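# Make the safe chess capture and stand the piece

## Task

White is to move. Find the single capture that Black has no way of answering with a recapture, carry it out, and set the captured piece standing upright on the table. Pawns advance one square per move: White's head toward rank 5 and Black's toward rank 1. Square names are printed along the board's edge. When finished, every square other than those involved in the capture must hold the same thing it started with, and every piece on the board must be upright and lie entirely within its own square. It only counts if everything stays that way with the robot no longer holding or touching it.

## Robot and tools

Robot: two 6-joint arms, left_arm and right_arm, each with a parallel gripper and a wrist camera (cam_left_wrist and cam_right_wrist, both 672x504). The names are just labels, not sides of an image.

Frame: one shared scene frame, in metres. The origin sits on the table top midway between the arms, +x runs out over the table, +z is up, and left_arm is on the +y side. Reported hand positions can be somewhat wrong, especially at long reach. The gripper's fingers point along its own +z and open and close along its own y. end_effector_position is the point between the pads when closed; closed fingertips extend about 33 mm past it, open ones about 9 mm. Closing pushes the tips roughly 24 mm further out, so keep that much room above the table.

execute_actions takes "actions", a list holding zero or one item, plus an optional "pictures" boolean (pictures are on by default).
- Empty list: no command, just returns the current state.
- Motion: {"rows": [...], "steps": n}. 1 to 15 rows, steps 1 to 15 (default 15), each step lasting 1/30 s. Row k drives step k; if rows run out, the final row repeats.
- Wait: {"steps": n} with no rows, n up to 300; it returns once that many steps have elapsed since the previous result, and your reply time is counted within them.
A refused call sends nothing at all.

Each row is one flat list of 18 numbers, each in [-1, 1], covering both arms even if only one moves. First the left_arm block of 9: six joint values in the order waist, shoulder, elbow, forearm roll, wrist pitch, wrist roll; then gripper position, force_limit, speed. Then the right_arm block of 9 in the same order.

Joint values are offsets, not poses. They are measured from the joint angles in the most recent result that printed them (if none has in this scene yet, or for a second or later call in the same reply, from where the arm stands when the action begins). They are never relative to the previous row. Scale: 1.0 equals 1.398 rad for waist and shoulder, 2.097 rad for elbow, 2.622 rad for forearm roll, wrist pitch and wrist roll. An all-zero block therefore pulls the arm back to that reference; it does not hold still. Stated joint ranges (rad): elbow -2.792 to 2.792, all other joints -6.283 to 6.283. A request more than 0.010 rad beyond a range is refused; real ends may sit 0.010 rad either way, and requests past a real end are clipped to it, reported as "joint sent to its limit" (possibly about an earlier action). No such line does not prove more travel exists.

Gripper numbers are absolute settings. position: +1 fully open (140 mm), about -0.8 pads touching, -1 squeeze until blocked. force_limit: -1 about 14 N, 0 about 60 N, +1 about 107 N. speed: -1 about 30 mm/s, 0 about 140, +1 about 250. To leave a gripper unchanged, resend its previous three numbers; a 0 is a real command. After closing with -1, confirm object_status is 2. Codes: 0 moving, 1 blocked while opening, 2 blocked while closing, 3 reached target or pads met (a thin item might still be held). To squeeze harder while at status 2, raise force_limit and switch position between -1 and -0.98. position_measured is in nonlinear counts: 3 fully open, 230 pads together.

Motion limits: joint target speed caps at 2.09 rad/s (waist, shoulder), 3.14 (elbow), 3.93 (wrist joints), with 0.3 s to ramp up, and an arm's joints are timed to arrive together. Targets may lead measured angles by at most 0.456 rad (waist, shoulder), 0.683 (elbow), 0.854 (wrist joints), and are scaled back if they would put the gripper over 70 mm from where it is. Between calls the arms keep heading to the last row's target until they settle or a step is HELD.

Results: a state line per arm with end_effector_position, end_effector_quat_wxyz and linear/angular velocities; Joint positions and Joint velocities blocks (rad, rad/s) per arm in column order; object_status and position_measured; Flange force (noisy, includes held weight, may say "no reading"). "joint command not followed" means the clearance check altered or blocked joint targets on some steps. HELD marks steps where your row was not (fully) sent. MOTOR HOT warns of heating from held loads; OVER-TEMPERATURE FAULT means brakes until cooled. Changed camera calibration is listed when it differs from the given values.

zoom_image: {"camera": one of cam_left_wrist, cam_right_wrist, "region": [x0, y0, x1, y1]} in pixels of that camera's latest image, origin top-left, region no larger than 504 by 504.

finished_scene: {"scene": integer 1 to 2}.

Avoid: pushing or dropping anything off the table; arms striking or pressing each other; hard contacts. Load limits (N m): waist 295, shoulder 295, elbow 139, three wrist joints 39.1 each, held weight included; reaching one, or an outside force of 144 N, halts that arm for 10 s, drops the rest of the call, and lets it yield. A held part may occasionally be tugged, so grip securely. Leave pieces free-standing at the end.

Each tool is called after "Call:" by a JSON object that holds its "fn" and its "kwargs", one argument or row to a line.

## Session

Call:
{"fn": "execute_actions", "kwargs": {
  "actions": []
}}

Scene clock: 0.00 s of 4400.00 s.
left_arm: end_effector_position=(+0.1182, +0.6312, +0.2405) position_measured=3 object_status=3 end_effector_quat_wxyz=(-0.133, -0.096, +0.799, -0.579) end_effector_velocity=(+0.000, -0.000, +0.000) end_effector_angular_velocity=(+0.001, -0.000, +0.002) | right_arm: end_effector_position=(+0.3108, +0.0055, +0.3698) position_measured=3 object_status=3 end_effector_quat_wxyz=(+0.051, +0.944, +0.307, -0.111) end_effector_velocity=(-0.001, +0.000, -0.000) end_effector_angular_velocity=(-0.000, -0.000, +0.001)
Joint positions: left_arm=[ 1.533  0.183  2.248 -0.092  1.98  -0.408] | right_arm=[1.147 0.376 1.261 0.086 1.734 2.052]
Joint velocities: left_arm=[ 0.001 -0.001  0.001 -0.001  0.    -0.   ] | right_arm=[ 0.001  0.    -0.001 -0.     0.     0.   ]
Flange force (N, the push that the arm receives, along the gripper's own x y z axes): no reading
camera_calibration (this result's frames):
cam_left_wrist: T_world_to_cam=[[-0.385707, 0.280246, -0.879029, 0.0868136], [0.878779, 0.401797, -0.257499, -0.29659], [0.281029, -0.871792, -0.40125, 0.795598], [0, 0, 0, 1]] pos_world=[0.0705359, 0.788436, 0.319174]
cam_right_wrist: T_world_to_cam=[[0.431646, -0.900272, 0.0564928, -0.155548], [-0.752115, -0.324621, 0.573537, 0.0244361], [-0.498, -0.290054, -0.81723, 0.627622], [0, 0, 0, 1]] pos_world=[0.398077, 0.0499412, 0.507684]

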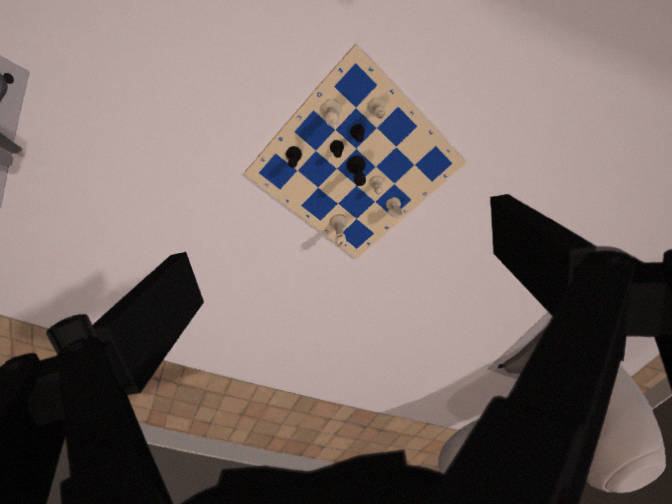

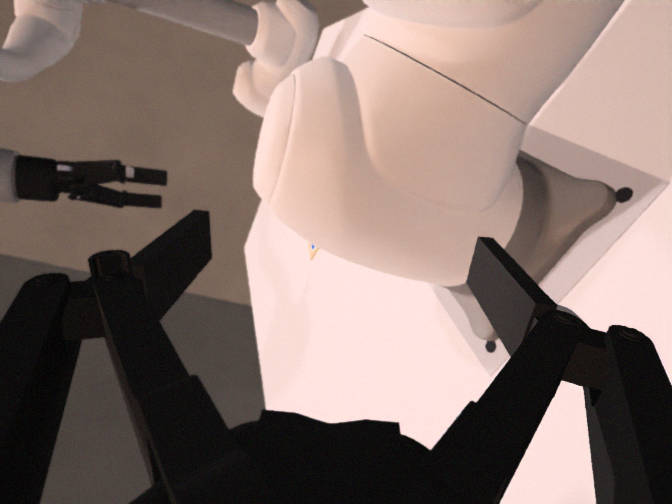

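Call:
{"fn": "zoom_image", "kwargs": {
  "camera": "cam_left_wrist",
  "region": [235, 35, 475, 265]
}}

Region (235, 35, 475, 265) of cam_left_wrist's 672x504 image, scaled by 2.100, with more detail than that image has; it fills the top 483 rows of this view, and the rest is white.

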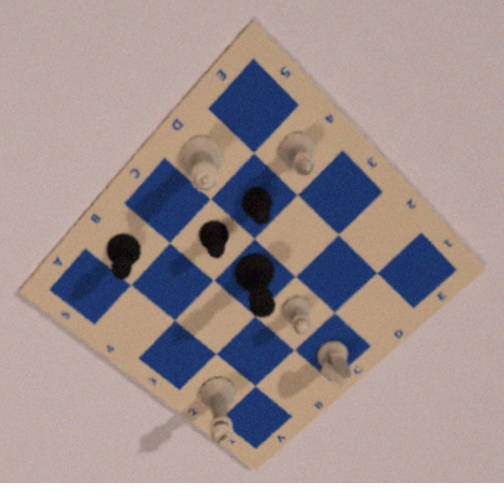

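Call:
{"fn": "zoom_image", "kwargs": {
  "camera": "cam_left_wrist",
  "region": [275, 90, 405, 200]
}}

Call:
{"fn": "zoom_image", "kwargs": {
  "camera": "cam_left_wrist",
  "region": [300, 150, 420, 255]
}}

Region (275, 90, 405, 200) of cam_left_wrist's 672x504 image, scaled by 3.877, with more detail than that image has; it fills the top 426 rows of this view, and the rest is white.

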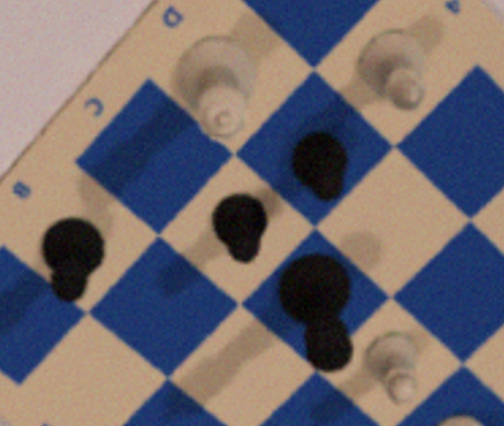

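Region (300, 150, 420, 255) of cam_left_wrist's 672x504 image, scaled by 4.200, with more detail than that image has; it fills the top 441 rows of this view, and the rest is white.

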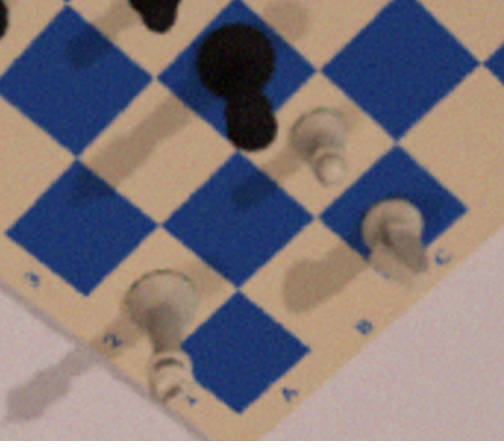

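Call:
{"fn": "execute_actions", "kwargs": {
  "actions": [
    {"rows": [[0,0,0,0,0,0,1,0,0, 0.1172,-0.0483,0.2511,-0.0328,-0.2625,-0.1832,1,0,0]], "steps": 15}
  ],
  "pictures": false
}}

Call:
{"fn": "execute_actions", "kwargs": {
  "actions": [
    {"steps": 15}
  ]
}}

Scene clock: 42.73 s of 4400.00 s.
left_arm: end_effector_position=(+0.1182, +0.6312, +0.2405) position_measured=3 object_status=3 end_effector_quat_wxyz=(-0.133, -0.096, +0.799, -0.579) end_effector_velocity=(+0.000, -0.000, -0.000) end_effector_angular_velocity=(-0.001, -0.001, +0.001) | right_arm: end_effector_position=(+0.2426, +0.0085, +0.1872) position_measured=3 object_status=3 end_effector_quat_wxyz=(+0.011, +0.854, +0.520, -0.030) end_effector_velocity=(-0.185, -0.071, -0.402) end_effector_angular_velocity=(+0.364, -0.236, +1.172)
Joint positions: left_arm=[ 1.533  0.183  2.248 -0.092  1.98  -0.408] | right_arm=[1.268 0.326 1.651 0.023 1.224 1.697]
Joint velocities: left_arm=[ 0.     0.     0.    -0.001 -0.     0.   ] | right_arm=[ 0.29  -0.121  0.934 -0.152 -1.217 -0.848]
Flange force (N, the push that the arm receives, along the gripper's own x y z axes): left_arm=[10.5 -1.8 -1.7] | right_arm=[0.4 -0.4 -1.1]
Steps of this call (steps 1 to 90: nothing new was sent; then 39.23 s passed at rest; steps 91 to 105: all 15 steps of this action). Readings (joint positions | what the end effector reports):
91: left_arm=[1.533 0.183 2.248 -0.092 1.980 -0.408] | right_arm=[1.147 0.376 1.261 0.086 1.734 2.052] | left_arm position_measured=3 object_status=3 | right_arm position_measured=3 object_status=3
92: left_arm=[1.533 0.183 2.248 -0.092 1.980 -0.408] | right_arm=[1.148 0.375 1.265 0.086 1.729 2.049] | left_arm position_measured=3 object_status=3 | right_arm position_measured=3 object_status=3
94: left_arm=[1.533 0.183 2.248 -0.092 1.980 -0.408] | right_arm=[1.160 0.370 1.304 0.079 1.677 2.012] | left_arm position_measured=3 object_status=3 | right_arm position_measured=3 object_status=3
98: left_arm=[1.533 0.183 2.248 -0.092 1.980 -0.408] | right_arm=[1.200 0.354 1.433 0.058 1.509 1.895] | left_arm position_measured=3 object_status=3 | right_arm position_measured=3 object_status=3
105: the state above

Scene clock: 43.23 s of 4400.00 s.
left_arm: end_effector_position=(+0.1182, +0.6312, +0.2405) position_measured=3 object_status=3 end_effector_quat_wxyz=(-0.133, -0.096, +0.799, -0.579) end_effector_velocity=(-0.000, +0.000, -0.000) end_effector_angular_velocity=(-0.000, +0.001, +0.001) | right_arm: end_effector_position=(+0.2148, -0.0054, +0.1306) position_measured=3 object_status=3 end_effector_quat_wxyz=(-0.000, +0.805, +0.593, -0.000) end_effector_velocity=(+0.000, -0.000, -0.000) end_effector_angular_velocity=(+0.000, +0.000, -0.002)
Joint positions: left_arm=[ 1.533  0.183  2.248 -0.092  1.98  -0.408] | right_arm=[1.31  0.308 1.787 0.    1.046 1.572]
Joint velocities: left_arm=[ 0.001  0.     0.     0.    -0.    -0.001] | right_arm=[-0.    -0.     0.001  0.    -0.001  0.002]
Flange force (N, the push that the arm receives, along the gripper's own x y z axes): left_arm=[11.3 0.8 -5.4] | right_arm=[-5.3 1.4 -2.3]
Steps of this call (steps 1 to 15: the robot went on to your last target). Readings (joint positions | what the end effector reports):
1: left_arm=[1.533 0.183 2.248 -0.092 1.980 -0.408] | right_arm=[1.278 0.322 1.683 0.017 1.183 1.668] | left_arm position_measured=3 object_status=3 | right_arm position_measured=3 object_status=3
2: left_arm=[1.533 0.183 2.248 -0.092 1.980 -0.408] | right_arm=[1.288 0.318 1.714 0.012 1.142 1.639] | left_arm position_measured=3 object_status=3 | right_arm position_measured=3 object_status=3
4: left_arm=[1.533 0.183 2.248 -0.092 1.980 -0.408] | right_arm=[1.303 0.311 1.765 0.004 1.076 1.593] | left_arm position_measured=3 object_status=3 | right_arm position_measured=3 object_status=3
8: left_arm=[1.533 0.183 2.248 -0.092 1.980 -0.408] | right_arm=[1.310 0.308 1.787 0.000 1.047 1.573] | left_arm position_measured=3 object_status=3 | right_arm position_measured=3 object_status=3
15: the state above
camera_calibration (this result's frames):
cam_left_wrist: T_world_to_cam=[[-0.385707, 0.280246, -0.879029, 0.0868135], [0.878779, 0.401797, -0.257499, -0.29659], [0.281029, -0.871792, -0.40125, 0.795598], [0, 0, 0, 1]] pos_world=[0.0705359, 0.788436, 0.319174]
cam_right_wrist: T_world_to_cam=[[0.88285, -0.469338, -0.0172918, -0.195393], [-0.430545, -0.82349, 0.369451, 0.0407727], [-0.187637, -0.318725, -0.929089, 0.329004], [0, 0, 0, 1]] pos_world=[0.25179, 0.0467324, 0.287232]

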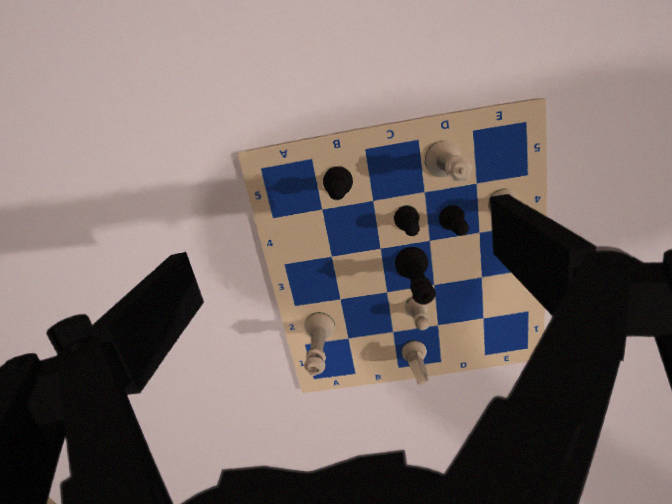

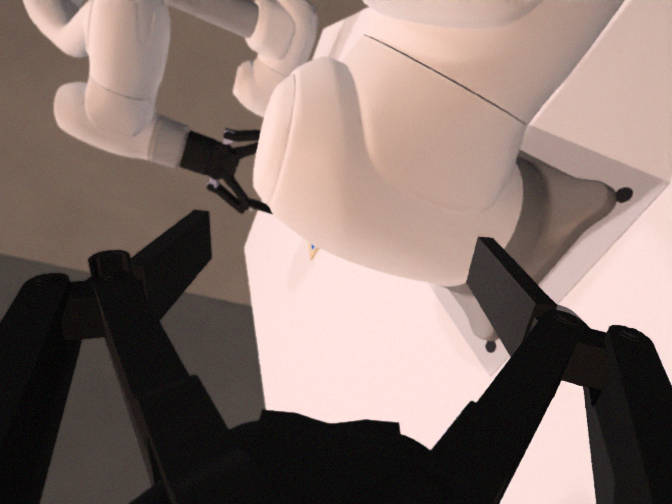

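Call:
{"fn": "zoom_image", "kwargs": {
  "camera": "cam_left_wrist",
  "region": [250, 120, 500, 320]
}}

Call:
{"fn": "zoom_image", "kwargs": {
  "camera": "cam_left_wrist",
  "region": [255, 140, 385, 230]
}}

Region (250, 120, 500, 320) of cam_left_wrist's 672x504 image, scaled by 2.016, with more detail than that image has; it fills the top 403 rows of this view, and the rest is white.

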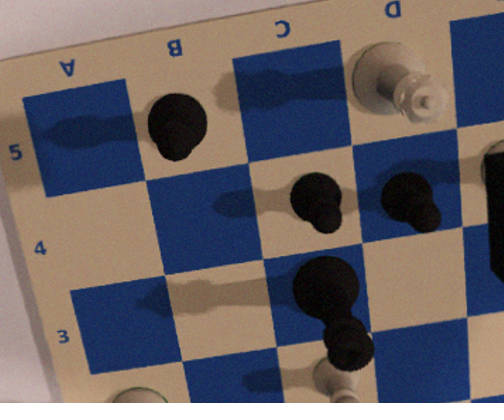

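Region (255, 140, 385, 230) of cam_left_wrist's 672x504 image, scaled by 3.877, with more detail than that image has; it fills the top 349 rows of this view, and the rest is white.

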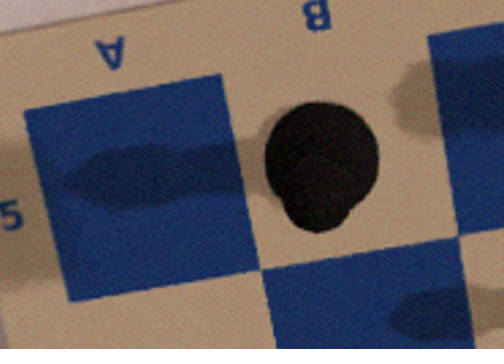

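Call:
{"fn": "execute_actions", "kwargs": {
  "actions": [
    {"rows": [[0,0,0,0,0,0,1,0,0, 0,0.002,0.0003,0,-0.0013,0,-0.42,0.2,1],[0,0,0,0,0,0,1,0,0, 0,0.005,0.0007,0,-0.0033,0,-0.42,0.2,1],[0,0,0,0,0,0,1,0,0, 0,0.0085,0.0012,0,-0.0055,0,-0.42,0.2,1],[0,0,0,0,0,0,1,0,0, 0,0.012,0.0018,0,-0.0078,0,-0.42,0.2,1],[0,0,0,0,0,0,1,0,0, 0,0.0155,0.0023,0,-0.0101,0,-0.42,0.2,1],[0,0,0,0,0,0,1,0,0, 0,0.019,0.0028,0,-0.0124,0,-0.42,0.2,1],[0,0,0,0,0,0,1,0,0, 0,0.0225,0.0033,0,-0.0146,0,-0.42,0.2,1],[0,0,0,0,0,0,1,0,0, 0,0.0255,0.0037,0,-0.0166,0,-0.42,0.2,1],[0,0,0,0,0,0,1,0,0, 0,0.0279,0.0041,0,-0.01816,0,-0.42,0.2,1]], "steps": 15}
  ],
  "pictures": false
}}

Call:
{"fn": "execute_actions", "kwargs": {
  "actions": [
    {"steps": 4}
  ]
}}

Scene clock: 66.40 s of 4400.00 s.
left_arm: end_effector_position=(+0.1182, +0.6312, +0.2405) position_measured=3 object_status=3 end_effector_quat_wxyz=(-0.133, -0.096, +0.799, -0.579) end_effector_velocity=(+0.000, -0.000, +0.001) end_effector_angular_velocity=(-0.001, +0.001, -0.001) | right_arm: end_effector_position=(+0.2175, +0.0032, +0.1003) position_measured=180 object_status=0 end_effector_quat_wxyz=(-0.000, +0.805, +0.593, -0.000) end_effector_velocity=(+0.001, +0.001, -0.001) end_effector_angular_velocity=(+0.002, -0.000, -0.000)
Joint positions: left_arm=[ 1.533  0.183  2.248 -0.092  1.98  -0.408] | right_arm=[1.31  0.347 1.796 0.    0.999 1.572]
Joint velocities: left_arm=[-0.001 -0.001 -0.    -0.001  0.002 -0.001] | right_arm=[-0.001  0.002  0.     0.    -0.004 -0.001]
Flange force (N, the push that the arm receives, along the gripper's own x y z axes): left_arm=[5.0 2.5 -3.2] | right_arm=[-6.0 2.4 -3.6]
Steps of this call (steps 1 to 15: the robot went on to your last target; steps 16 to 90: nothing new was sent; then 19.67 s passed at rest; steps 91 to 105: all 15 steps of this action). Readings (joint positions | what the end effector reports):
91: left_arm=[1.533 0.183 2.248 -0.092 1.980 -0.408] | right_arm=[1.310 0.308 1.787 0.000 1.046 1.572] | left_arm position_measured=3 object_status=3 | right_arm position_measured=3 object_status=0
92: left_arm=[1.533 0.183 2.248 -0.092 1.980 -0.408] | right_arm=[1.310 0.309 1.788 0.000 1.045 1.572] | left_arm position_measured=3 object_status=3 | right_arm position_measured=7 object_status=0
94: left_arm=[1.533 0.183 2.248 -0.092 1.980 -0.408] | right_arm=[1.310 0.315 1.789 0.000 1.038 1.572] | left_arm position_measured=3 object_status=3 | right_arm position_measured=34 object_status=0
98: left_arm=[1.533 0.183 2.248 -0.092 1.980 -0.408] | right_arm=[1.310 0.333 1.793 0.000 1.016 1.572] | left_arm position_measured=3 object_status=3 | right_arm position_measured=88 object_status=0
105: the state above

Scene clock: 66.53 s of 4400.00 s.
left_arm: end_effector_position=(+0.1182, +0.6312, +0.2405) position_measured=3 object_status=3 end_effector_quat_wxyz=(-0.133, -0.096, +0.799, -0.579) end_effector_velocity=(-0.000, -0.000, -0.000) end_effector_angular_velocity=(+0.000, -0.001, -0.000) | right_arm: end_effector_position=(+0.2175, +0.0032, +0.1002) position_measured=182 object_status=0 end_effector_quat_wxyz=(-0.000, +0.805, +0.593, -0.000) end_effector_velocity=(+0.001, -0.000, -0.000) end_effector_angular_velocity=(+0.000, -0.000, +0.000)
Joint positions: left_arm=[ 1.533  0.183  2.248 -0.092  1.98  -0.408] | right_arm=[1.31  0.347 1.796 0.    0.998 1.572]
Joint velocities: left_arm=[ 0.    -0.     0.    -0.    -0.     0.001] | right_arm=[-0.001  0.     0.    -0.    -0.001 -0.002]
Flange force (N, the push that the arm receives, along the gripper's own x y z axes): left_arm=[7.0 2.6 -4.7] | right_arm=[-4.7 1.3 -3.3]
Steps of this call (steps 1 to 4: the robot went on to your last target). Readings (joint positions | what the end effector reports):
1: left_arm=[1.533 0.183 2.248 -0.092 1.980 -0.408] | right_arm=[1.310 0.347 1.796 0.000 0.998 1.572] | left_arm position_measured=3 object_status=3 | right_arm position_measured=182 object_status=0
2: left_arm=[1.533 0.183 2.248 -0.092 1.980 -0.408] | right_arm=[1.310 0.347 1.796 0.000 0.998 1.572] | left_arm position_measured=3 object_status=3 | right_arm position_measured=182 object_status=0
4: the state above
camera_calibration (this result's frames):
cam_left_wrist: T_world_to_cam=[[-0.385707, 0.280246, -0.879029, 0.0868135], [0.878779, 0.401797, -0.257499, -0.29659], [0.281029, -0.871792, -0.40125, 0.795598], [0, 0, 0, 1]] pos_world=[0.0705359, 0.788436, 0.319174]
cam_right_wrist: T_world_to_cam=[[0.882871, -0.469297, -0.0172733, -0.194216], [-0.430524, -0.823525, 0.369399, 0.0602674], [-0.187583, -0.318696, -0.92911, 0.303951], [0, 0, 0, 1]] pos_world=[0.254431, 0.0553545, 0.256787]

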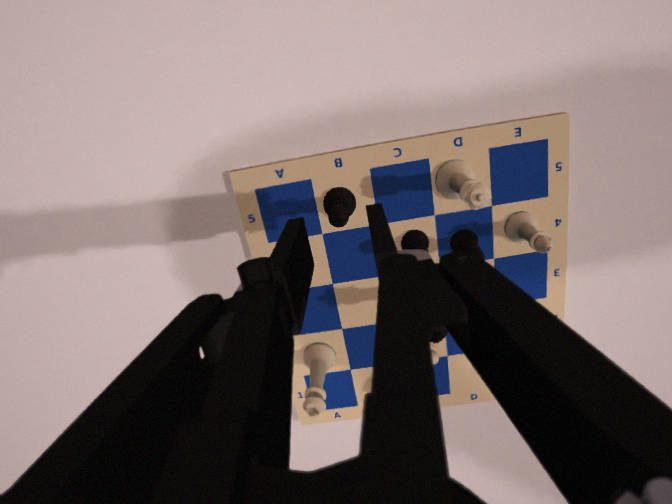

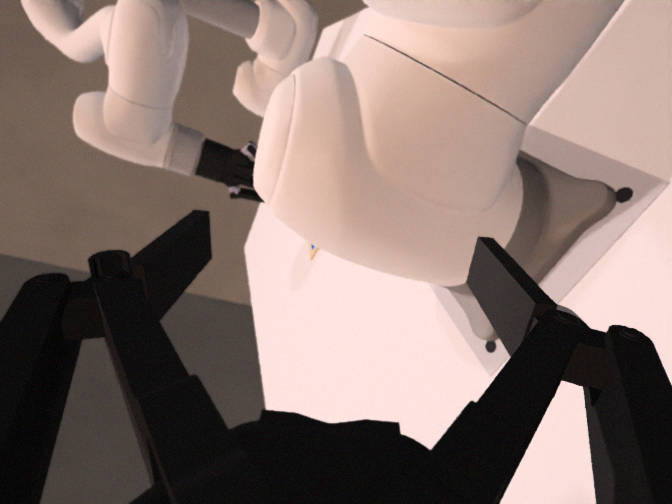

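Call:
{"fn": "zoom_image", "kwargs": {
  "camera": "cam_left_wrist",
  "region": [270, 150, 420, 280]
}}

Call:
{"fn": "zoom_image", "kwargs": {
  "camera": "cam_left_wrist",
  "region": [420, 140, 570, 270]
}}

Region (270, 150, 420, 280) of cam_left_wrist's 672x504 image, scaled by 3.360, with more detail than that image has; it fills the top 437 rows of this view, and the rest is white.

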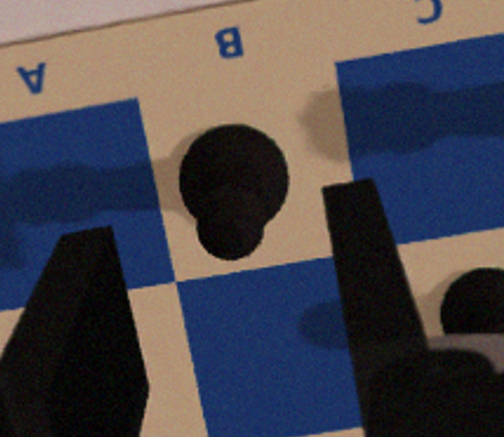

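Region (420, 140, 570, 270) of cam_left_wrist's 672x504 image, scaled by 3.360, with more detail than that image has; it fills the top 437 rows of this view, and the rest is white.

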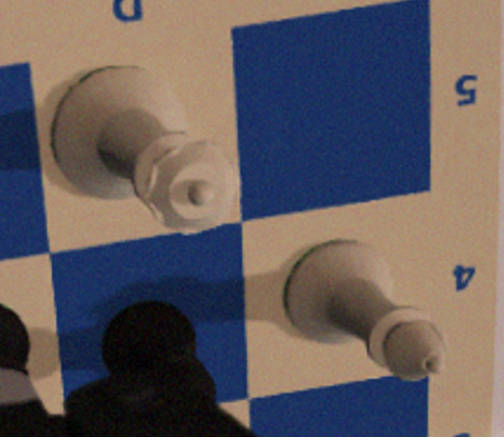

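Call:
{"fn": "execute_actions", "kwargs": {
  "actions": [
    {"rows": [[0,0,0,0,0,0,1,0,0, 0,0.0023,0.0012,0,-0.0022,0,-0.42,0.2,1],[0,0,0,0,0,0,1,0,0, 0,0.0064,0.0034,0,-0.0062,0,-0.42,0.2,1],[0,0,0,0,0,0,1,0,0, 0,0.0105,0.0056,0,-0.01,0,-0.42,0.2,1],[0,0,0,0,0,0,1,0,0, 0,0.0145,0.0077,0,-0.0139,0,-0.42,0.2,1],[0,0,0,0,0,0,1,0,0, 0,0.0186,0.0099,0,-0.0178,0,-0.42,0.2,1],[0,0,0,0,0,0,1,0,0, 0,0.0226,0.012,0,-0.0217,0,-0.42,0.2,1],[0,0,0,0,0,0,1,0,0, 0,0.0267,0.0142,0,-0.0256,0,-0.42,0.2,1],[0,0,0,0,0,0,1,0,0, 0,0.03,0.0159,0,-0.0287,0,-0.42,0.2,1],[0,0,0,0,0,0,1,0,0, 0,0.03217,0.0171,0,-0.03083,0,-0.42,0.2,1],[0,0,0,0,0,0,1,0,0, 0,0.03217,0.0171,0,-0.03083,0,-0.42,0.2,1],[0,0,0,0,0,0,1,0,0, 0,0.03217,0.0171,0,-0.03083,0,-0.42,0.2,1],[0,0,0,0,0,0,1,0,0, 0,0.03217,0.0171,0,-0.03083,0,-0.42,0.2,1],[0,0,0,0,0,0,1,0,0, 0,0.03217,0.0171,0,-0.03083,0,-1,0.2,-0.6]], "steps": 15}
  ],
  "pictures": false
}}

Call:
{"fn": "execute_actions", "kwargs": {
  "actions": [
    {"steps": 15}
  ]
}}

Scene clock: 92.10 s of 4400.00 s.
left_arm: end_effector_position=(+0.1182, +0.6312, +0.2405) position_measured=3 object_status=3 end_effector_quat_wxyz=(-0.133, -0.096, +0.799, -0.579) end_effector_velocity=(-0.000, +0.000, +0.000) end_effector_angular_velocity=(+0.001, +0.002, -0.003) | right_arm: end_effector_position=(+0.2175, +0.0032, +0.0533) position_measured=187 object_status=0 end_effector_quat_wxyz=(-0.000, +0.805, +0.593, -0.000) end_effector_velocity=(-0.001, +0.000, -0.002) end_effector_angular_velocity=(+0.001, -0.000, +0.000)
Joint positions: left_arm=[ 1.533  0.183  2.248 -0.092  1.98  -0.408] | right_arm=[1.31  0.392 1.832 0.    0.918 1.572]
Joint velocities: left_arm=[-0.002 -0.    -0.     0.002 -0.    -0.001] | right_arm=[ 0.001  0.003  0.002  0.    -0.005  0.001]
Flange force (N, the push that the arm receives, along the gripper's own x y z axes): left_arm=[11.5 2.7 -4.1] | right_arm=[-2.8 0.6 -3.0]
Steps of this call (steps 1 to 15: the robot went on to your last target; steps 16 to 90: nothing new was sent; then 22.07 s passed at rest; steps 91 to 105: all 15 steps of this action). Readings (joint positions | what the end effector reports):
91: left_arm=[1.533 0.183 2.248 -0.092 1.980 -0.408] | right_arm=[1.310 0.347 1.796 0.000 0.998 1.572] | left_arm position_measured=3 object_status=3 | right_arm position_measured=182 object_status=3
92: left_arm=[1.533 0.183 2.248 -0.092 1.980 -0.408] | right_arm=[1.310 0.348 1.797 0.000 0.996 1.572] | left_arm position_measured=3 object_status=3 | right_arm position_measured=182 object_status=3
94: left_arm=[1.533 0.183 2.248 -0.092 1.980 -0.408] | right_arm=[1.310 0.355 1.802 0.000 0.984 1.572] | left_arm position_measured=3 object_status=3 | right_arm position_measured=182 object_status=3
98: left_arm=[1.533 0.183 2.248 -0.092 1.980 -0.408] | right_arm=[1.310 0.376 1.819 0.000 0.947 1.572] | left_arm position_measured=3 object_status=3 | right_arm position_measured=182 object_status=3
105: the state above

Scene clock: 92.60 s of 4400.00 s.
left_arm: end_effector_position=(+0.1182, +0.6312, +0.2405) position_measured=3 object_status=3 end_effector_quat_wxyz=(-0.133, -0.096, +0.799, -0.579) end_effector_velocity=(+0.001, +0.000, -0.000) end_effector_angular_velocity=(-0.001, -0.001, -0.001) | right_arm: end_effector_position=(+0.2175, +0.0032, +0.0531) position_measured=220 object_status=2 end_effector_quat_wxyz=(-0.000, +0.805, +0.593, -0.000) end_effector_velocity=(-0.001, +0.000, -0.000) end_effector_angular_velocity=(-0.000, +0.000, +0.003)
Joint positions: left_arm=[ 1.533  0.183  2.248 -0.092  1.98  -0.408] | right_arm=[1.31  0.392 1.832 0.    0.918 1.572]
Joint velocities: left_arm=[-0.001  0.001 -0.    -0.001 -0.     0.   ] | right_arm=[ 0.002  0.     0.     0.    -0.    -0.002]
Flange force (N, the push that the arm receives, along the gripper's own x y z axes): left_arm=[8.8 -2.6 -2.1] | right_arm=[-4.2 1.5 -4.6]
Steps of this call (steps 1 to 15: the robot went on to your last target). Readings (joint positions | what the end effector reports):
1: left_arm=[1.533 0.183 2.248 -0.092 1.980 -0.408] | right_arm=[1.310 0.392 1.832 0.000 0.918 1.572] | left_arm position_measured=3 object_status=3 | right_arm position_measured=191 object_status=0
2: left_arm=[1.533 0.183 2.248 -0.092 1.980 -0.408] | right_arm=[1.310 0.392 1.832 0.000 0.918 1.572] | left_arm position_measured=3 object_status=3 | right_arm position_measured=195 object_status=0
4: left_arm=[1.533 0.183 2.248 -0.092 1.980 -0.408] | right_arm=[1.310 0.392 1.832 0.000 0.918 1.572] | left_arm position_measured=3 object_status=3 | right_arm position_measured=203 object_status=0
8: left_arm=[1.533 0.183 2.248 -0.092 1.980 -0.408] | right_arm=[1.310 0.392 1.832 0.000 0.918 1.572] | left_arm position_measured=3 object_status=3 | right_arm position_measured=219 object_status=0
15: the state above
All arms were judged still, so your last target was given up. Only a new action makes them travel on or press farther. Fingers that are still opening or closing keep moving.
camera_calibration (this result's frames):
cam_left_wrist: T_world_to_cam=[[-0.385707, 0.280246, -0.879029, 0.0868136], [0.878779, 0.401797, -0.257499, -0.29659], [0.281029, -0.871792, -0.40125, 0.795598], [0, 0, 0, 1]] pos_world=[0.0705359, 0.788436, 0.319174]
cam_right_wrist: T_world_to_cam=[[0.882846, -0.469346, -0.0172674, -0.195046], [-0.430572, -0.823501, 0.369397, 0.0776684], [-0.187595, -0.318686, -0.929111, 0.260273], [0, 0, 0, 1]] pos_world=[0.254463, 0.0553613, 0.209764]

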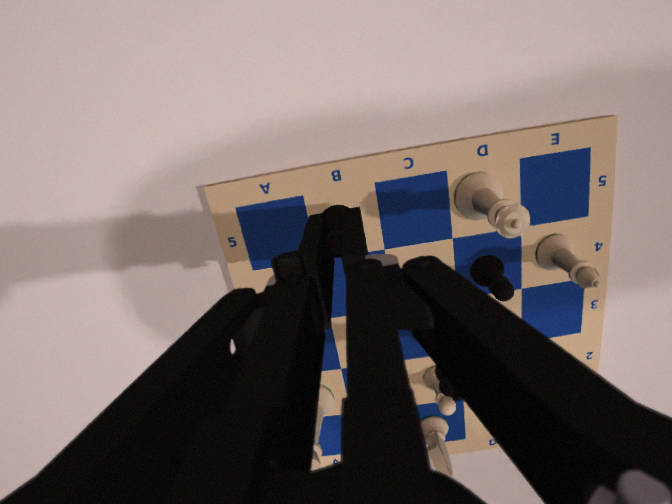

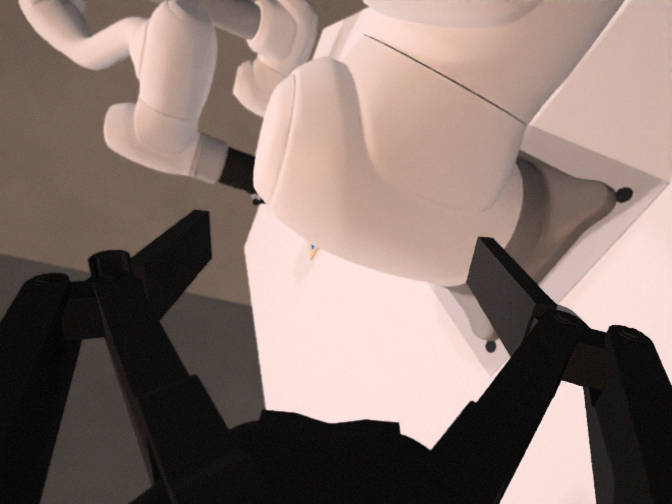

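Call:
{"fn": "execute_actions", "kwargs": {
  "actions": [
    {"rows": [[0,0,0,0,0,0,1,0,0, 0,-0.002,-0.0011,0,0.002,0,-1,0.2,-0.6],[0,0,0,0,0,0,1,0,0, 0,-0.005,-0.0027,0,0.0048,0,-1,0.2,-0.6],[0,0,0,0,0,0,1,0,0, 0,-0.0082,-0.0044,0,0.0079,0,-1,0.2,-0.6],[0,0,0,0,0,0,1,0,0, 0,-0.004,-0.009,0,0.0093,0,-1,0.2,-0.6],[0,0,0,0,0,0,1,0,0, 0,0.003,-0.0166,0,0.0117,0,-1,0.2,-0.6],[0,0,0,0,0,0,1,0,0, 0,0.0128,-0.0272,0,0.0149,0,-1,0.2,-0.6],[0,0,0,0,0,0,1,0,0, 0,0.0233,-0.0386,0,0.0185,0,-1,0.2,-0.6],[0,0,0,0,0,0,1,0,0, 0,0.0338,-0.05,0,0.022,0,-1,0.2,-0.6],[0,0,0,0,0,0,1,0,0, 0,0.0443,-0.0614,0,0.0255,0,-1,0.2,-0.6],[0,0,0,0,0,0,1,0,0, 0,0.0541,-0.0713,0,0.028,0,-1,0.2,-0.6],[0,0,0,0,0,0,1,0,0, 0,0.0615,-0.0766,0,0.0285,0,-1,0.2,-0.6],[0,0,0,0,0,0,1,0,0, 0,0.0665,-0.078,0,0.027,0,-1,0.2,-0.6],[0,0,0,0,0,0,1,0,0, 0,0.0695,-0.0765,0,0.0241,0,-1,0.2,-0.6],[0,0,0,0,0,0,1,0,0, 0,0.072,-0.0752,0,0.0218,0,-1,0.2,-0.6],[0,0,0,0,0,0,1,0,0, 0,0.07372,-0.07435,0,0.02017,0,-1,0.2,-0.6]], "steps": 15}
  ],
  "pictures": false
}}

Call:
{"fn": "execute_actions", "kwargs": {
  "actions": [
    {"steps": 10}
  ],
  "pictures": false
}}

Scene clock: 127.20 s of 4400.00 s.
left_arm: end_effector_position=(+0.1182, +0.6312, +0.2405) position_measured=3 object_status=3 end_effector_quat_wxyz=(-0.133, -0.096, +0.799, -0.579) end_effector_velocity=(-0.001, +0.000, -0.000) end_effector_angular_velocity=(+0.001, +0.001, -0.002) | right_arm: end_effector_position=(+0.2389, +0.0725, +0.0588) position_measured=220 object_status=2 end_effector_quat_wxyz=(+0.000, +0.805, +0.593, -0.000) end_effector_velocity=(+0.018, +0.059, -0.134) end_effector_angular_velocity=(-0.004, +0.001, +0.002)
Joint positions: left_arm=[ 1.533  0.183  2.248 -0.092  1.98  -0.408] | right_arm=[1.31  0.484 1.674 0.    0.984 1.572]
Joint velocities: left_arm=[-0.    -0.    -0.     0.002 -0.001 -0.   ] | right_arm=[ 0.001  0.205 -0.044 -0.    -0.157 -0.001]
Flange force (N, the push that the arm receives, along the gripper's own x y z axes): left_arm=[6.0 2.3 -3.8] | right_arm=[-3.0 1.8 -2.4]
Steps of this call (steps 1 to 90: nothing new was sent; then 31.10 s passed at rest; steps 91 to 105: all 15 steps of this action). Readings (joint positions | what the end effector reports):
91: left_arm=[1.533 0.183 2.248 -0.092 1.980 -0.408] | right_arm=[1.310 0.392 1.832 0.000 0.918 1.572] | left_arm position_measured=3 object_status=3 | right_arm position_measured=220 object_status=2
92: left_arm=[1.533 0.183 2.248 -0.092 1.980 -0.408] | right_arm=[1.310 0.392 1.831 0.000 0.918 1.572] | left_arm position_measured=3 object_status=3 | right_arm position_measured=220 object_status=2
94: left_arm=[1.533 0.183 2.248 -0.092 1.980 -0.408] | right_arm=[1.310 0.386 1.827 0.000 0.928 1.572] | left_arm position_measured=3 object_status=3 | right_arm position_measured=220 object_status=2
98: left_arm=[1.533 0.183 2.248 -0.092 1.980 -0.408] | right_arm=[1.310 0.403 1.787 0.000 0.951 1.572] | left_arm position_measured=3 object_status=3 | right_arm position_measured=220 object_status=2
105: the state above

Scene clock: 127.53 s of 4400.00 s.
left_arm: end_effector_position=(+0.1182, +0.6312, +0.2405) position_measured=3 object_status=3 end_effector_quat_wxyz=(-0.133, -0.096, +0.799, -0.579) end_effector_velocity=(-0.001, -0.000, -0.000) end_effector_angular_velocity=(-0.000, +0.001, -0.000) | right_arm: end_effector_position=(+0.2396, +0.0749, +0.0497) position_measured=220 object_status=2 end_effector_quat_wxyz=(-0.000, +0.805, +0.593, -0.000) end_effector_velocity=(-0.000, +0.000, -0.000) end_effector_angular_velocity=(-0.000, +0.000, +0.002)
Joint positions: left_arm=[ 1.533  0.183  2.248 -0.092  1.98  -0.408] | right_arm=[1.31  0.495 1.676 0.    0.971 1.572]
Joint velocities: left_arm=[ 0.002 -0.     0.001  0.002  0.     0.001] | right_arm=[ 0.     0.001 -0.     0.    -0.    -0.002]
Flange force (N, the push that the arm receives, along the gripper's own x y z axes): left_arm=[4.3 -1.0 -1.0] | right_arm=[-4.1 2.6 -2.5]
Steps of this call (steps 1 to 10: the robot went on to your last target). Readings (joint positions | what the end effector reports):
1: left_arm=[1.533 0.183 2.248 -0.092 1.980 -0.408] | right_arm=[1.310 0.490 1.674 0.000 0.978 1.572] | left_arm position_measured=3 object_status=3 | right_arm position_measured=220 object_status=2
2: left_arm=[1.533 0.183 2.248 -0.092 1.980 -0.408] | right_arm=[1.310 0.493 1.675 0.000 0.974 1.572] | left_arm position_measured=3 object_status=3 | right_arm position_measured=220 object_status=2
4: left_arm=[1.533 0.183 2.248 -0.092 1.980 -0.408] | right_arm=[1.310 0.495 1.676 0.000 0.971 1.572] | left_arm position_measured=3 object_status=3 | right_arm position_measured=220 object_status=2
8: left_arm=[1.533 0.183 2.248 -0.092 1.980 -0.408] | right_arm=[1.310 0.495 1.676 0.000 0.971 1.572] | left_arm position_measured=3 object_status=3 | right_arm position_measured=220 object_status=2
10: the state above

Call:
{"fn": "execute_actions", "kwargs": {
  "actions": [
    {"rows": [[0,0,0,0,0,0,1,0,0, 0,0.0003,0.00016,0,-0.0003,0,-1,0.2,-0.6],[0,0,0,0,0,0,1,0,0, 0,0.00064,0.00033,0,-0.0006,0,-1,0.2,-0.6],[0,0,0,0,0,0,1,0,0, 0,0.00096,0.0005,0,-0.0009,0,-1,0.2,-0.6],[0,0,0,0,0,0,1,0,0, 0,0.00125,0.00064,0,-0.00118,0,-1,0.2,-0.6]], "steps": 10}
  ],
  "pictures": false
}}

Scene clock: 131.77 s of 4400.00 s.
left_arm: end_effector_position=(+0.1182, +0.6312, +0.2405) position_measured=3 object_status=3 end_effector_quat_wxyz=(-0.133, -0.096, +0.799, -0.579) end_effector_velocity=(-0.000, -0.000, +0.000) end_effector_angular_velocity=(+0.003, -0.000, +0.000) | right_arm: end_effector_position=(+0.2397, +0.0748, +0.0478) position_measured=220 object_status=2 end_effector_quat_wxyz=(-0.000, +0.805, +0.593, -0.000) end_effector_velocity=(-0.001, +0.000, -0.000) end_effector_angular_velocity=(-0.001, -0.000, +0.002)
Joint positions: left_arm=[ 1.533  0.183  2.248 -0.092  1.98  -0.408] | right_arm=[1.31  0.497 1.677 0.    0.967 1.572]
Joint velocities: left_arm=[ 0.    -0.002 -0.     0.    -0.    -0.   ] | right_arm=[ 0.002  0.     0.    -0.     0.     0.   ]
Flange force (N, the push that the arm receives, along the gripper's own x y z axes): left_arm=[11.0 -1.2 -1.6] | right_arm=[-5.5 0.6 -3.6]
Steps of this call (steps 1 to 30: the robot went on to your last target; steps 31 to 100: nothing new was sent; then 0.57 s passed at rest; steps 101 to 110: all 10 steps of this action). Readings (joint positions | what the end effector reports):
101: left_arm=[1.533 0.183 2.248 -0.092 1.980 -0.408] | right_arm=[1.310 0.495 1.676 0.000 0.970 1.572] | left_arm position_measured=3 object_status=3 | right_arm position_measured=220 object_status=2
102: left_arm=[1.533 0.183 2.248 -0.092 1.980 -0.408] | right_arm=[1.310 0.495 1.676 0.000 0.970 1.572] | left_arm position_measured=3 object_status=3 | right_arm position_measured=220 object_status=2
104: left_arm=[1.533 0.183 2.248 -0.092 1.980 -0.408] | right_arm=[1.310 0.496 1.676 0.000 0.969 1.572] | left_arm position_measured=3 object_status=3 | right_arm position_measured=220 object_status=2
108: left_arm=[1.533 0.183 2.248 -0.092 1.980 -0.408] | right_arm=[1.310 0.497 1.677 0.000 0.968 1.572] | left_arm position_measured=3 object_status=3 | right_arm position_measured=220 object_status=2
110: the state above

Call:
{"fn": "execute_actions", "kwargs": {
  "actions": [
    {"rows": [[0,0,0,0,0,0,1,0,0, 0,0.0002,0.0001,0,-0.0002,0,-1,0.2,-0.6],[0,0,0,0,0,0,1,0,0, 0,0.00042,0.00022,0,-0.0004,0,-1,0.2,-0.6]], "steps": 8}
  ],
  "pictures": false
}}

Scene clock: 135.53 s of 4400.00 s.
left_arm: end_effector_position=(+0.1182, +0.6312, +0.2405) position_measured=3 object_status=3 end_effector_quat_wxyz=(-0.133, -0.096, +0.799, -0.579) end_effector_velocity=(-0.000, -0.000, +0.000) end_effector_angular_velocity=(-0.001, +0.001, -0.001) | right_arm: end_effector_position=(+0.2396, +0.0749, +0.0472) position_measured=220 object_status=2 end_effector_quat_wxyz=(-0.000, +0.805, +0.593, -0.000) end_effector_velocity=(+0.001, -0.001, -0.001) end_effector_angular_velocity=(-0.001, +0.000, -0.002)
Joint positions: left_arm=[ 1.533  0.183  2.248 -0.092  1.98  -0.408] | right_arm=[1.31  0.498 1.678 0.    0.966 1.572]
Joint velocities: left_arm=[-0.     0.     0.     0.001  0.    -0.   ] | right_arm=[-0.001  0.001  0.001  0.     0.     0.001]
Flange force (N, the push that the arm receives, along the gripper's own x y z axes): left_arm=[5.1 -0.2 -3.1] | right_arm=[-4.0 1.1 -7.3]
Steps of this call (steps 1 to 15: the robot went on to your last target; steps 16 to 90: nothing new was sent; then 0.50 s passed at rest; steps 91 to 98: all 8 steps of this action). Readings (joint positions | what the end effector reports):
91: left_arm=[1.533 0.183 2.248 -0.092 1.980 -0.408] | right_arm=[1.310 0.497 1.677 0.000 0.967 1.572] | left_arm position_measured=3 object_status=3 | right_arm position_measured=220 object_status=2
92: left_arm=[1.533 0.183 2.248 -0.092 1.980 -0.408] | right_arm=[1.310 0.497 1.677 0.000 0.967 1.572] | left_arm position_measured=3 object_status=3 | right_arm position_measured=220 object_status=2
94: left_arm=[1.533 0.183 2.248 -0.092 1.980 -0.408] | right_arm=[1.310 0.497 1.677 0.000 0.967 1.572] | left_arm position_measured=3 object_status=3 | right_arm position_measured=220 object_status=2
98: the state above

Call:
{"fn": "execute_actions", "kwargs": {
  "actions": [
    {"rows": [[0,0,0,0,0,0,1,0,0, 0,0,0,0,0,0,-0.42,0.2,-0.3]], "steps": 12}
  ]
}}

Scene clock: 138.53 s of 4400.00 s.
left_arm: end_effector_position=(+0.1182, +0.6312, +0.2405) position_measured=3 object_status=3 end_effector_quat_wxyz=(-0.133, -0.096, +0.799, -0.579) end_effector_velocity=(-0.000, -0.000, -0.000) end_effector_angular_velocity=(-0.001, +0.000, -0.000) | right_arm: end_effector_position=(+0.2396, +0.0748, +0.0470) position_measured=182 object_status=0 end_effector_quat_wxyz=(-0.000, +0.805, +0.593, -0.000) end_effector_velocity=(+0.000, -0.001, -0.000) end_effector_angular_velocity=(-0.001, +0.000, -0.001)
Joint positions: left_arm=[ 1.533  0.183  2.248 -0.092  1.98  -0.408] | right_arm=[1.31  0.498 1.678 0.    0.966 1.572]
Joint velocities: left_arm=[-0.  0.  0.  0.  0.  0.] | right_arm=[-0.    -0.     0.001  0.     0.     0.001]
Flange force (N, the push that the arm receives, along the gripper's own x y z axes): left_arm=[9.5 -1.7 -1.0] | right_arm=[-4.4 2.4 -2.7]
Steps of this call (steps 1 to 15: the robot went on to your last target; steps 16 to 78: nothing new was sent; steps 79 to 90: all 12 steps of this action). Readings (joint positions | what the end effector reports):
79: left_arm=[1.533 0.183 2.248 -0.092 1.980 -0.408] | right_arm=[1.310 0.498 1.678 0.000 0.966 1.572] | left_arm position_measured=3 object_status=3 | right_arm position_measured=220 object_status=0
80: left_arm=[1.533 0.183 2.248 -0.092 1.980 -0.408] | right_arm=[1.310 0.498 1.678 0.000 0.966 1.572] | left_arm position_measured=3 object_status=3 | right_arm position_measured=220 object_status=0
82: left_arm=[1.533 0.183 2.248 -0.092 1.980 -0.408] | right_arm=[1.310 0.498 1.678 0.000 0.966 1.572] | left_arm position_measured=3 object_status=3 | right_arm position_measured=206 object_status=0
86: left_arm=[1.533 0.183 2.248 -0.092 1.980 -0.408] | right_arm=[1.310 0.498 1.678 0.000 0.966 1.572] | left_arm position_measured=3 object_status=3 | right_arm position_measured=184 object_status=0
90: the state above
camera_calibration (this result's frames):
cam_left_wrist: T_world_to_cam=[[-0.385707, 0.280246, -0.87903, 0.0868136], [0.878779, 0.401797, -0.257499, -0.29659], [0.281029, -0.871792, -0.40125, 0.795598], [0, 0, 0, 1]] pos_world=[0.0705359, 0.788436, 0.319174]
cam_right_wrist: T_world_to_cam=[[0.882852, -0.469336, -0.0172386, -0.181101], [-0.430543, -0.823454, 0.369536, 0.148362], [-0.187632, -0.318824, -0.929056, 0.281581], [0, 0, 0, 1]] pos_world=[0.276595, 0.126946, 0.203658]

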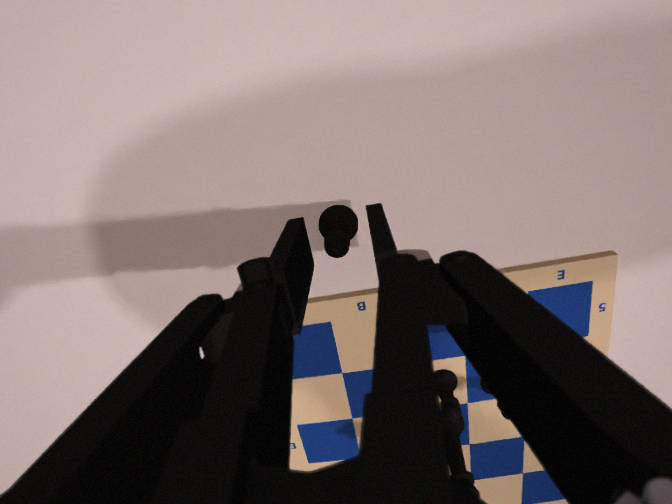

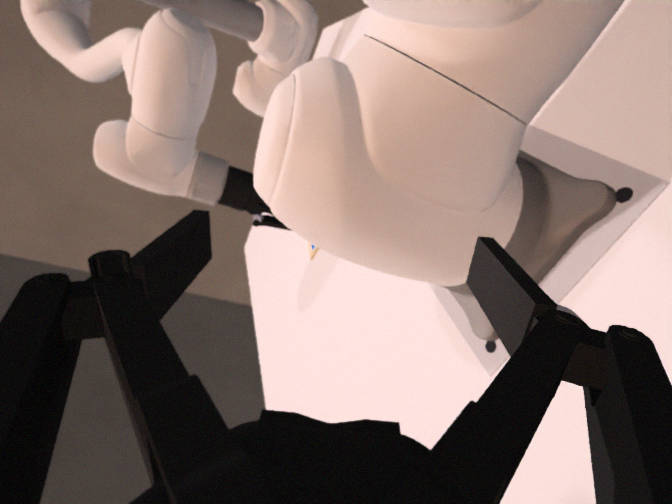

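Call:
{"fn": "execute_actions", "kwargs": {
  "actions": [
    {"rows": [[0,0,0,0,0,0,1,0,0, 0,-0.0054,0.0026,0,0.0008,0,-0.42,0.2,-0.3],[0,0,0,0,0,0,1,0,0, 0,-0.014,0.0067,0,0.0021,0,-0.42,0.2,-0.3],[0,0,0,0,0,0,1,0,0, 0,-0.0248,0.0119,0,0.0037,0,-0.42,0.2,-0.3],[0,0,0,0,0,0,1,0,0, 0,-0.0366,0.0175,0,0.0055,0,-0.42,0.2,-0.3],[0,0,0,0,0,0,1,0,0, -0.002,-0.0485,0.0232,0,0.0073,-0.0011,-0.42,0.2,-0.3],[0,0,0,0,0,0,1,0,0, -0.006,-0.0604,0.0289,0,0.0091,-0.0032,-0.42,0.2,-0.3],[0,0,0,0,0,0,1,0,0, -0.012,-0.0722,0.0345,0,0.0109,-0.0064,-0.42,0.2,-0.3],[0,0,0,0,0,0,1,0,0, -0.02,-0.083,0.0397,0,0.0125,-0.0107,-0.42,0.2,-0.3],[0,0,0,0,0,0,1,0,0, -0.029,-0.0927,0.0443,0,0.014,-0.0155,-0.42,0.2,-0.3],[0,0,0,0,0,0,1,0,0, -0.039,-0.1002,0.0479,0,0.0151,-0.0208,-0.42,0.2,-0.3],[0,0,0,0,0,0,1,0,0, -0.049,-0.1051,0.0503,0,0.0158,-0.0261,-0.42,0.2,-0.3],[0,0,0,0,0,0,1,0,0, -0.059,-0.10777,0.05155,0,0.01623,-0.0315,-0.42,0.2,-0.3],[0,0,0,0,0,0,1,0,0, -0.068,-0.10777,0.05155,0,0.01623,-0.0363,-0.42,0.2,-0.3],[0,0,0,0,0,0,1,0,0, -0.075,-0.10777,0.05155,0,0.01623,-0.04,-0.42,0.2,-0.3],[0,0,0,0,0,0,1,0,0, -0.07904,-0.10777,0.05155,0,0.01623,-0.04214,-0.42,0.2,-0.3]], "steps": 15}
  ],
  "pictures": false
}}

Call:
{"fn": "execute_actions", "kwargs": {
  "actions": [
    {"steps": 10}
  ]
}}

Scene clock: 180.70 s of 4400.00 s.
left_arm: end_effector_position=(+0.1182, +0.6312, +0.2405) position_measured=3 object_status=3 end_effector_quat_wxyz=(-0.133, -0.096, +0.799, -0.579) end_effector_velocity=(-0.001, +0.000, +0.000) end_effector_angular_velocity=(+0.001, +0.002, -0.001) | right_arm: end_effector_position=(+0.2726, -0.0081, +0.1039) position_measured=182 object_status=3 end_effector_quat_wxyz=(-0.000, +0.805, +0.593, -0.000) end_effector_velocity=(+0.226, -0.125, +0.028) end_effector_angular_velocity=(-0.004, +0.001, -0.004)
Joint positions: left_arm=[ 1.533  0.183  2.248 -0.092  1.98  -0.408] | right_arm=[1.229 0.351 1.783 0.    1.008 1.491]
Joint velocities: left_arm=[ 0.001 -0.001 -0.     0.002 -0.    -0.   ] | right_arm=[-0.374 -0.085  0.065 -0.     0.025 -0.37 ]
Flange force (N, the push that the arm receives, along the gripper's own x y z axes): left_arm=[7.9 0.1 -3.0] | right_arm=[-4.1 2.7 -1.7]
Steps of this call (steps 1 to 15: the robot went on to your last target; steps 16 to 90: nothing new was sent; then 38.67 s passed at rest; steps 91 to 105: all 15 steps of this action). Readings (joint positions | what the end effector reports):
91: left_arm=[1.533 0.183 2.248 -0.092 1.980 -0.408] | right_arm=[1.310 0.497 1.678 0.000 0.966 1.572] | left_arm position_measured=3 object_status=3 | right_arm position_measured=182 object_status=3
92: left_arm=[1.533 0.183 2.248 -0.092 1.980 -0.408] | right_arm=[1.310 0.496 1.679 0.000 0.966 1.572] | left_arm position_measured=3 object_status=3 | right_arm position_measured=182 object_status=3
94: left_arm=[1.533 0.183 2.248 -0.092 1.980 -0.408] | right_arm=[1.310 0.482 1.688 0.000 0.970 1.572] | left_arm position_measured=3 object_status=3 | right_arm position_measured=182 object_status=3
98: left_arm=[1.533 0.183 2.248 -0.092 1.980 -0.408] | right_arm=[1.307 0.430 1.726 0.000 0.985 1.568] | left_arm position_measured=3 object_status=3 | right_arm position_measured=182 object_status=3
105: the state above

Scene clock: 181.03 s of 4400.00 s.
left_arm: end_effector_position=(+0.1182, +0.6312, +0.2405) position_measured=3 object_status=3 end_effector_quat_wxyz=(-0.133, -0.096, +0.799, -0.579) end_effector_velocity=(-0.000, +0.000, -0.000) end_effector_angular_velocity=(-0.000, +0.001, -0.001) | right_arm: end_effector_position=(+0.2905, -0.0167, +0.1051) position_measured=182 object_status=3 end_effector_quat_wxyz=(-0.000, +0.805, +0.593, -0.000) end_effector_velocity=(-0.001, +0.000, +0.001) end_effector_angular_velocity=(+0.001, -0.000, +0.001)
Joint positions: left_arm=[ 1.533  0.183  2.248 -0.092  1.98  -0.408] | right_arm=[1.2   0.347 1.786 0.    1.009 1.462]
Joint velocities: left_arm=[ 0.     0.    -0.     0.001 -0.    -0.001] | right_arm=[ 0.001 -0.001 -0.     0.     0.    -0.   ]
Flange force (N, the push that the arm receives, along the gripper's own x y z axes): left_arm=[6.7 -0.8 -2.0] | right_arm=[-4.1 0.3 -2.6]
Steps of this call (steps 1 to 10: the robot went on to your last target). Readings (joint positions | what the end effector reports):
1: left_arm=[1.533 0.183 2.248 -0.092 1.980 -0.408] | right_arm=[1.217 0.349 1.784 0.000 1.008 1.479] | left_arm position_measured=3 object_status=3 | right_arm position_measured=182 object_status=3
2: left_arm=[1.533 0.183 2.248 -0.092 1.980 -0.408] | right_arm=[1.208 0.348 1.785 0.000 1.009 1.470] | left_arm position_measured=3 object_status=3 | right_arm position_measured=182 object_status=3
4: left_arm=[1.533 0.183 2.248 -0.092 1.980 -0.408] | right_arm=[1.201 0.347 1.786 0.000 1.009 1.463] | left_arm position_measured=3 object_status=3 | right_arm position_measured=182 object_status=3
8: left_arm=[1.533 0.183 2.248 -0.092 1.980 -0.408] | right_arm=[1.200 0.347 1.786 0.000 1.009 1.462] | left_arm position_measured=3 object_status=3 | right_arm position_measured=182 object_status=3
10: the state above
camera_calibration (this result's frames):
cam_left_wrist: T_world_to_cam=[[-0.385707, 0.280246, -0.879029, 0.0868135], [0.878779, 0.401797, -0.257499, -0.29659], [0.281029, -0.871792, -0.40125, 0.795598], [0, 0, 0, 1]] pos_world=[0.0705359, 0.788436, 0.319174]
cam_right_wrist: T_world_to_cam=[[0.882873, -0.469295, -0.0172606, -0.267891], [-0.4305, -0.82348, 0.369527, 0.0734462], [-0.187631, -0.318815, -0.92906, 0.315921], [0, 0, 0, 1]] pos_world=[0.327409, 0.0354822, 0.261746]

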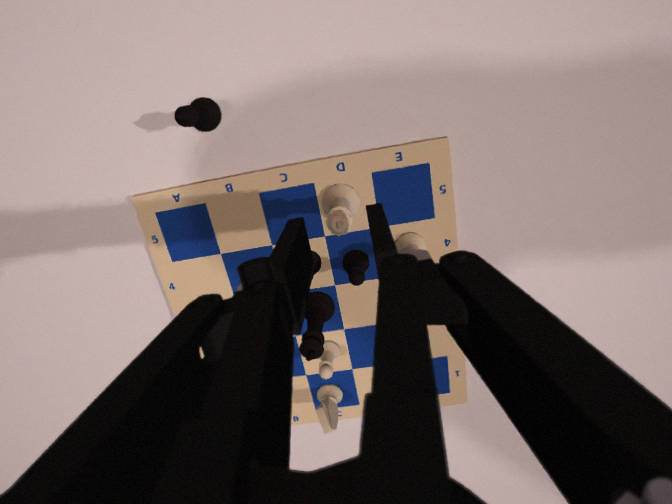

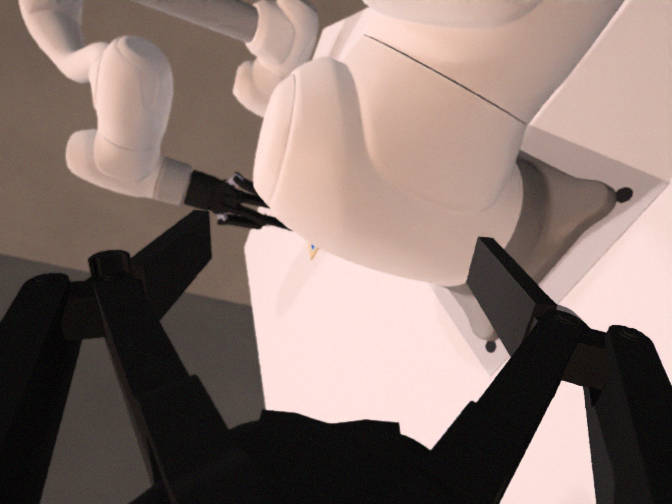

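Call:
{"fn": "zoom_image", "kwargs": {
  "camera": "cam_left_wrist",
  "region": [200, 160, 400, 290]
}}

Region (200, 160, 400, 290) of cam_left_wrist's 672x504 image, scaled by 2.520, with more detail than that image has; it fills the top 328 rows of this view, and the rest is white.

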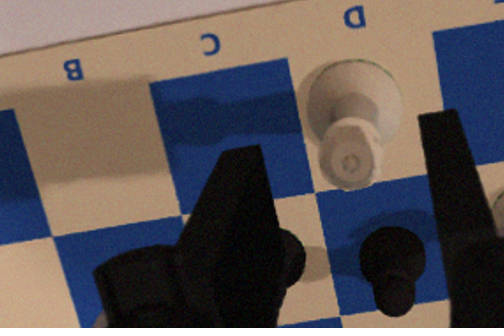

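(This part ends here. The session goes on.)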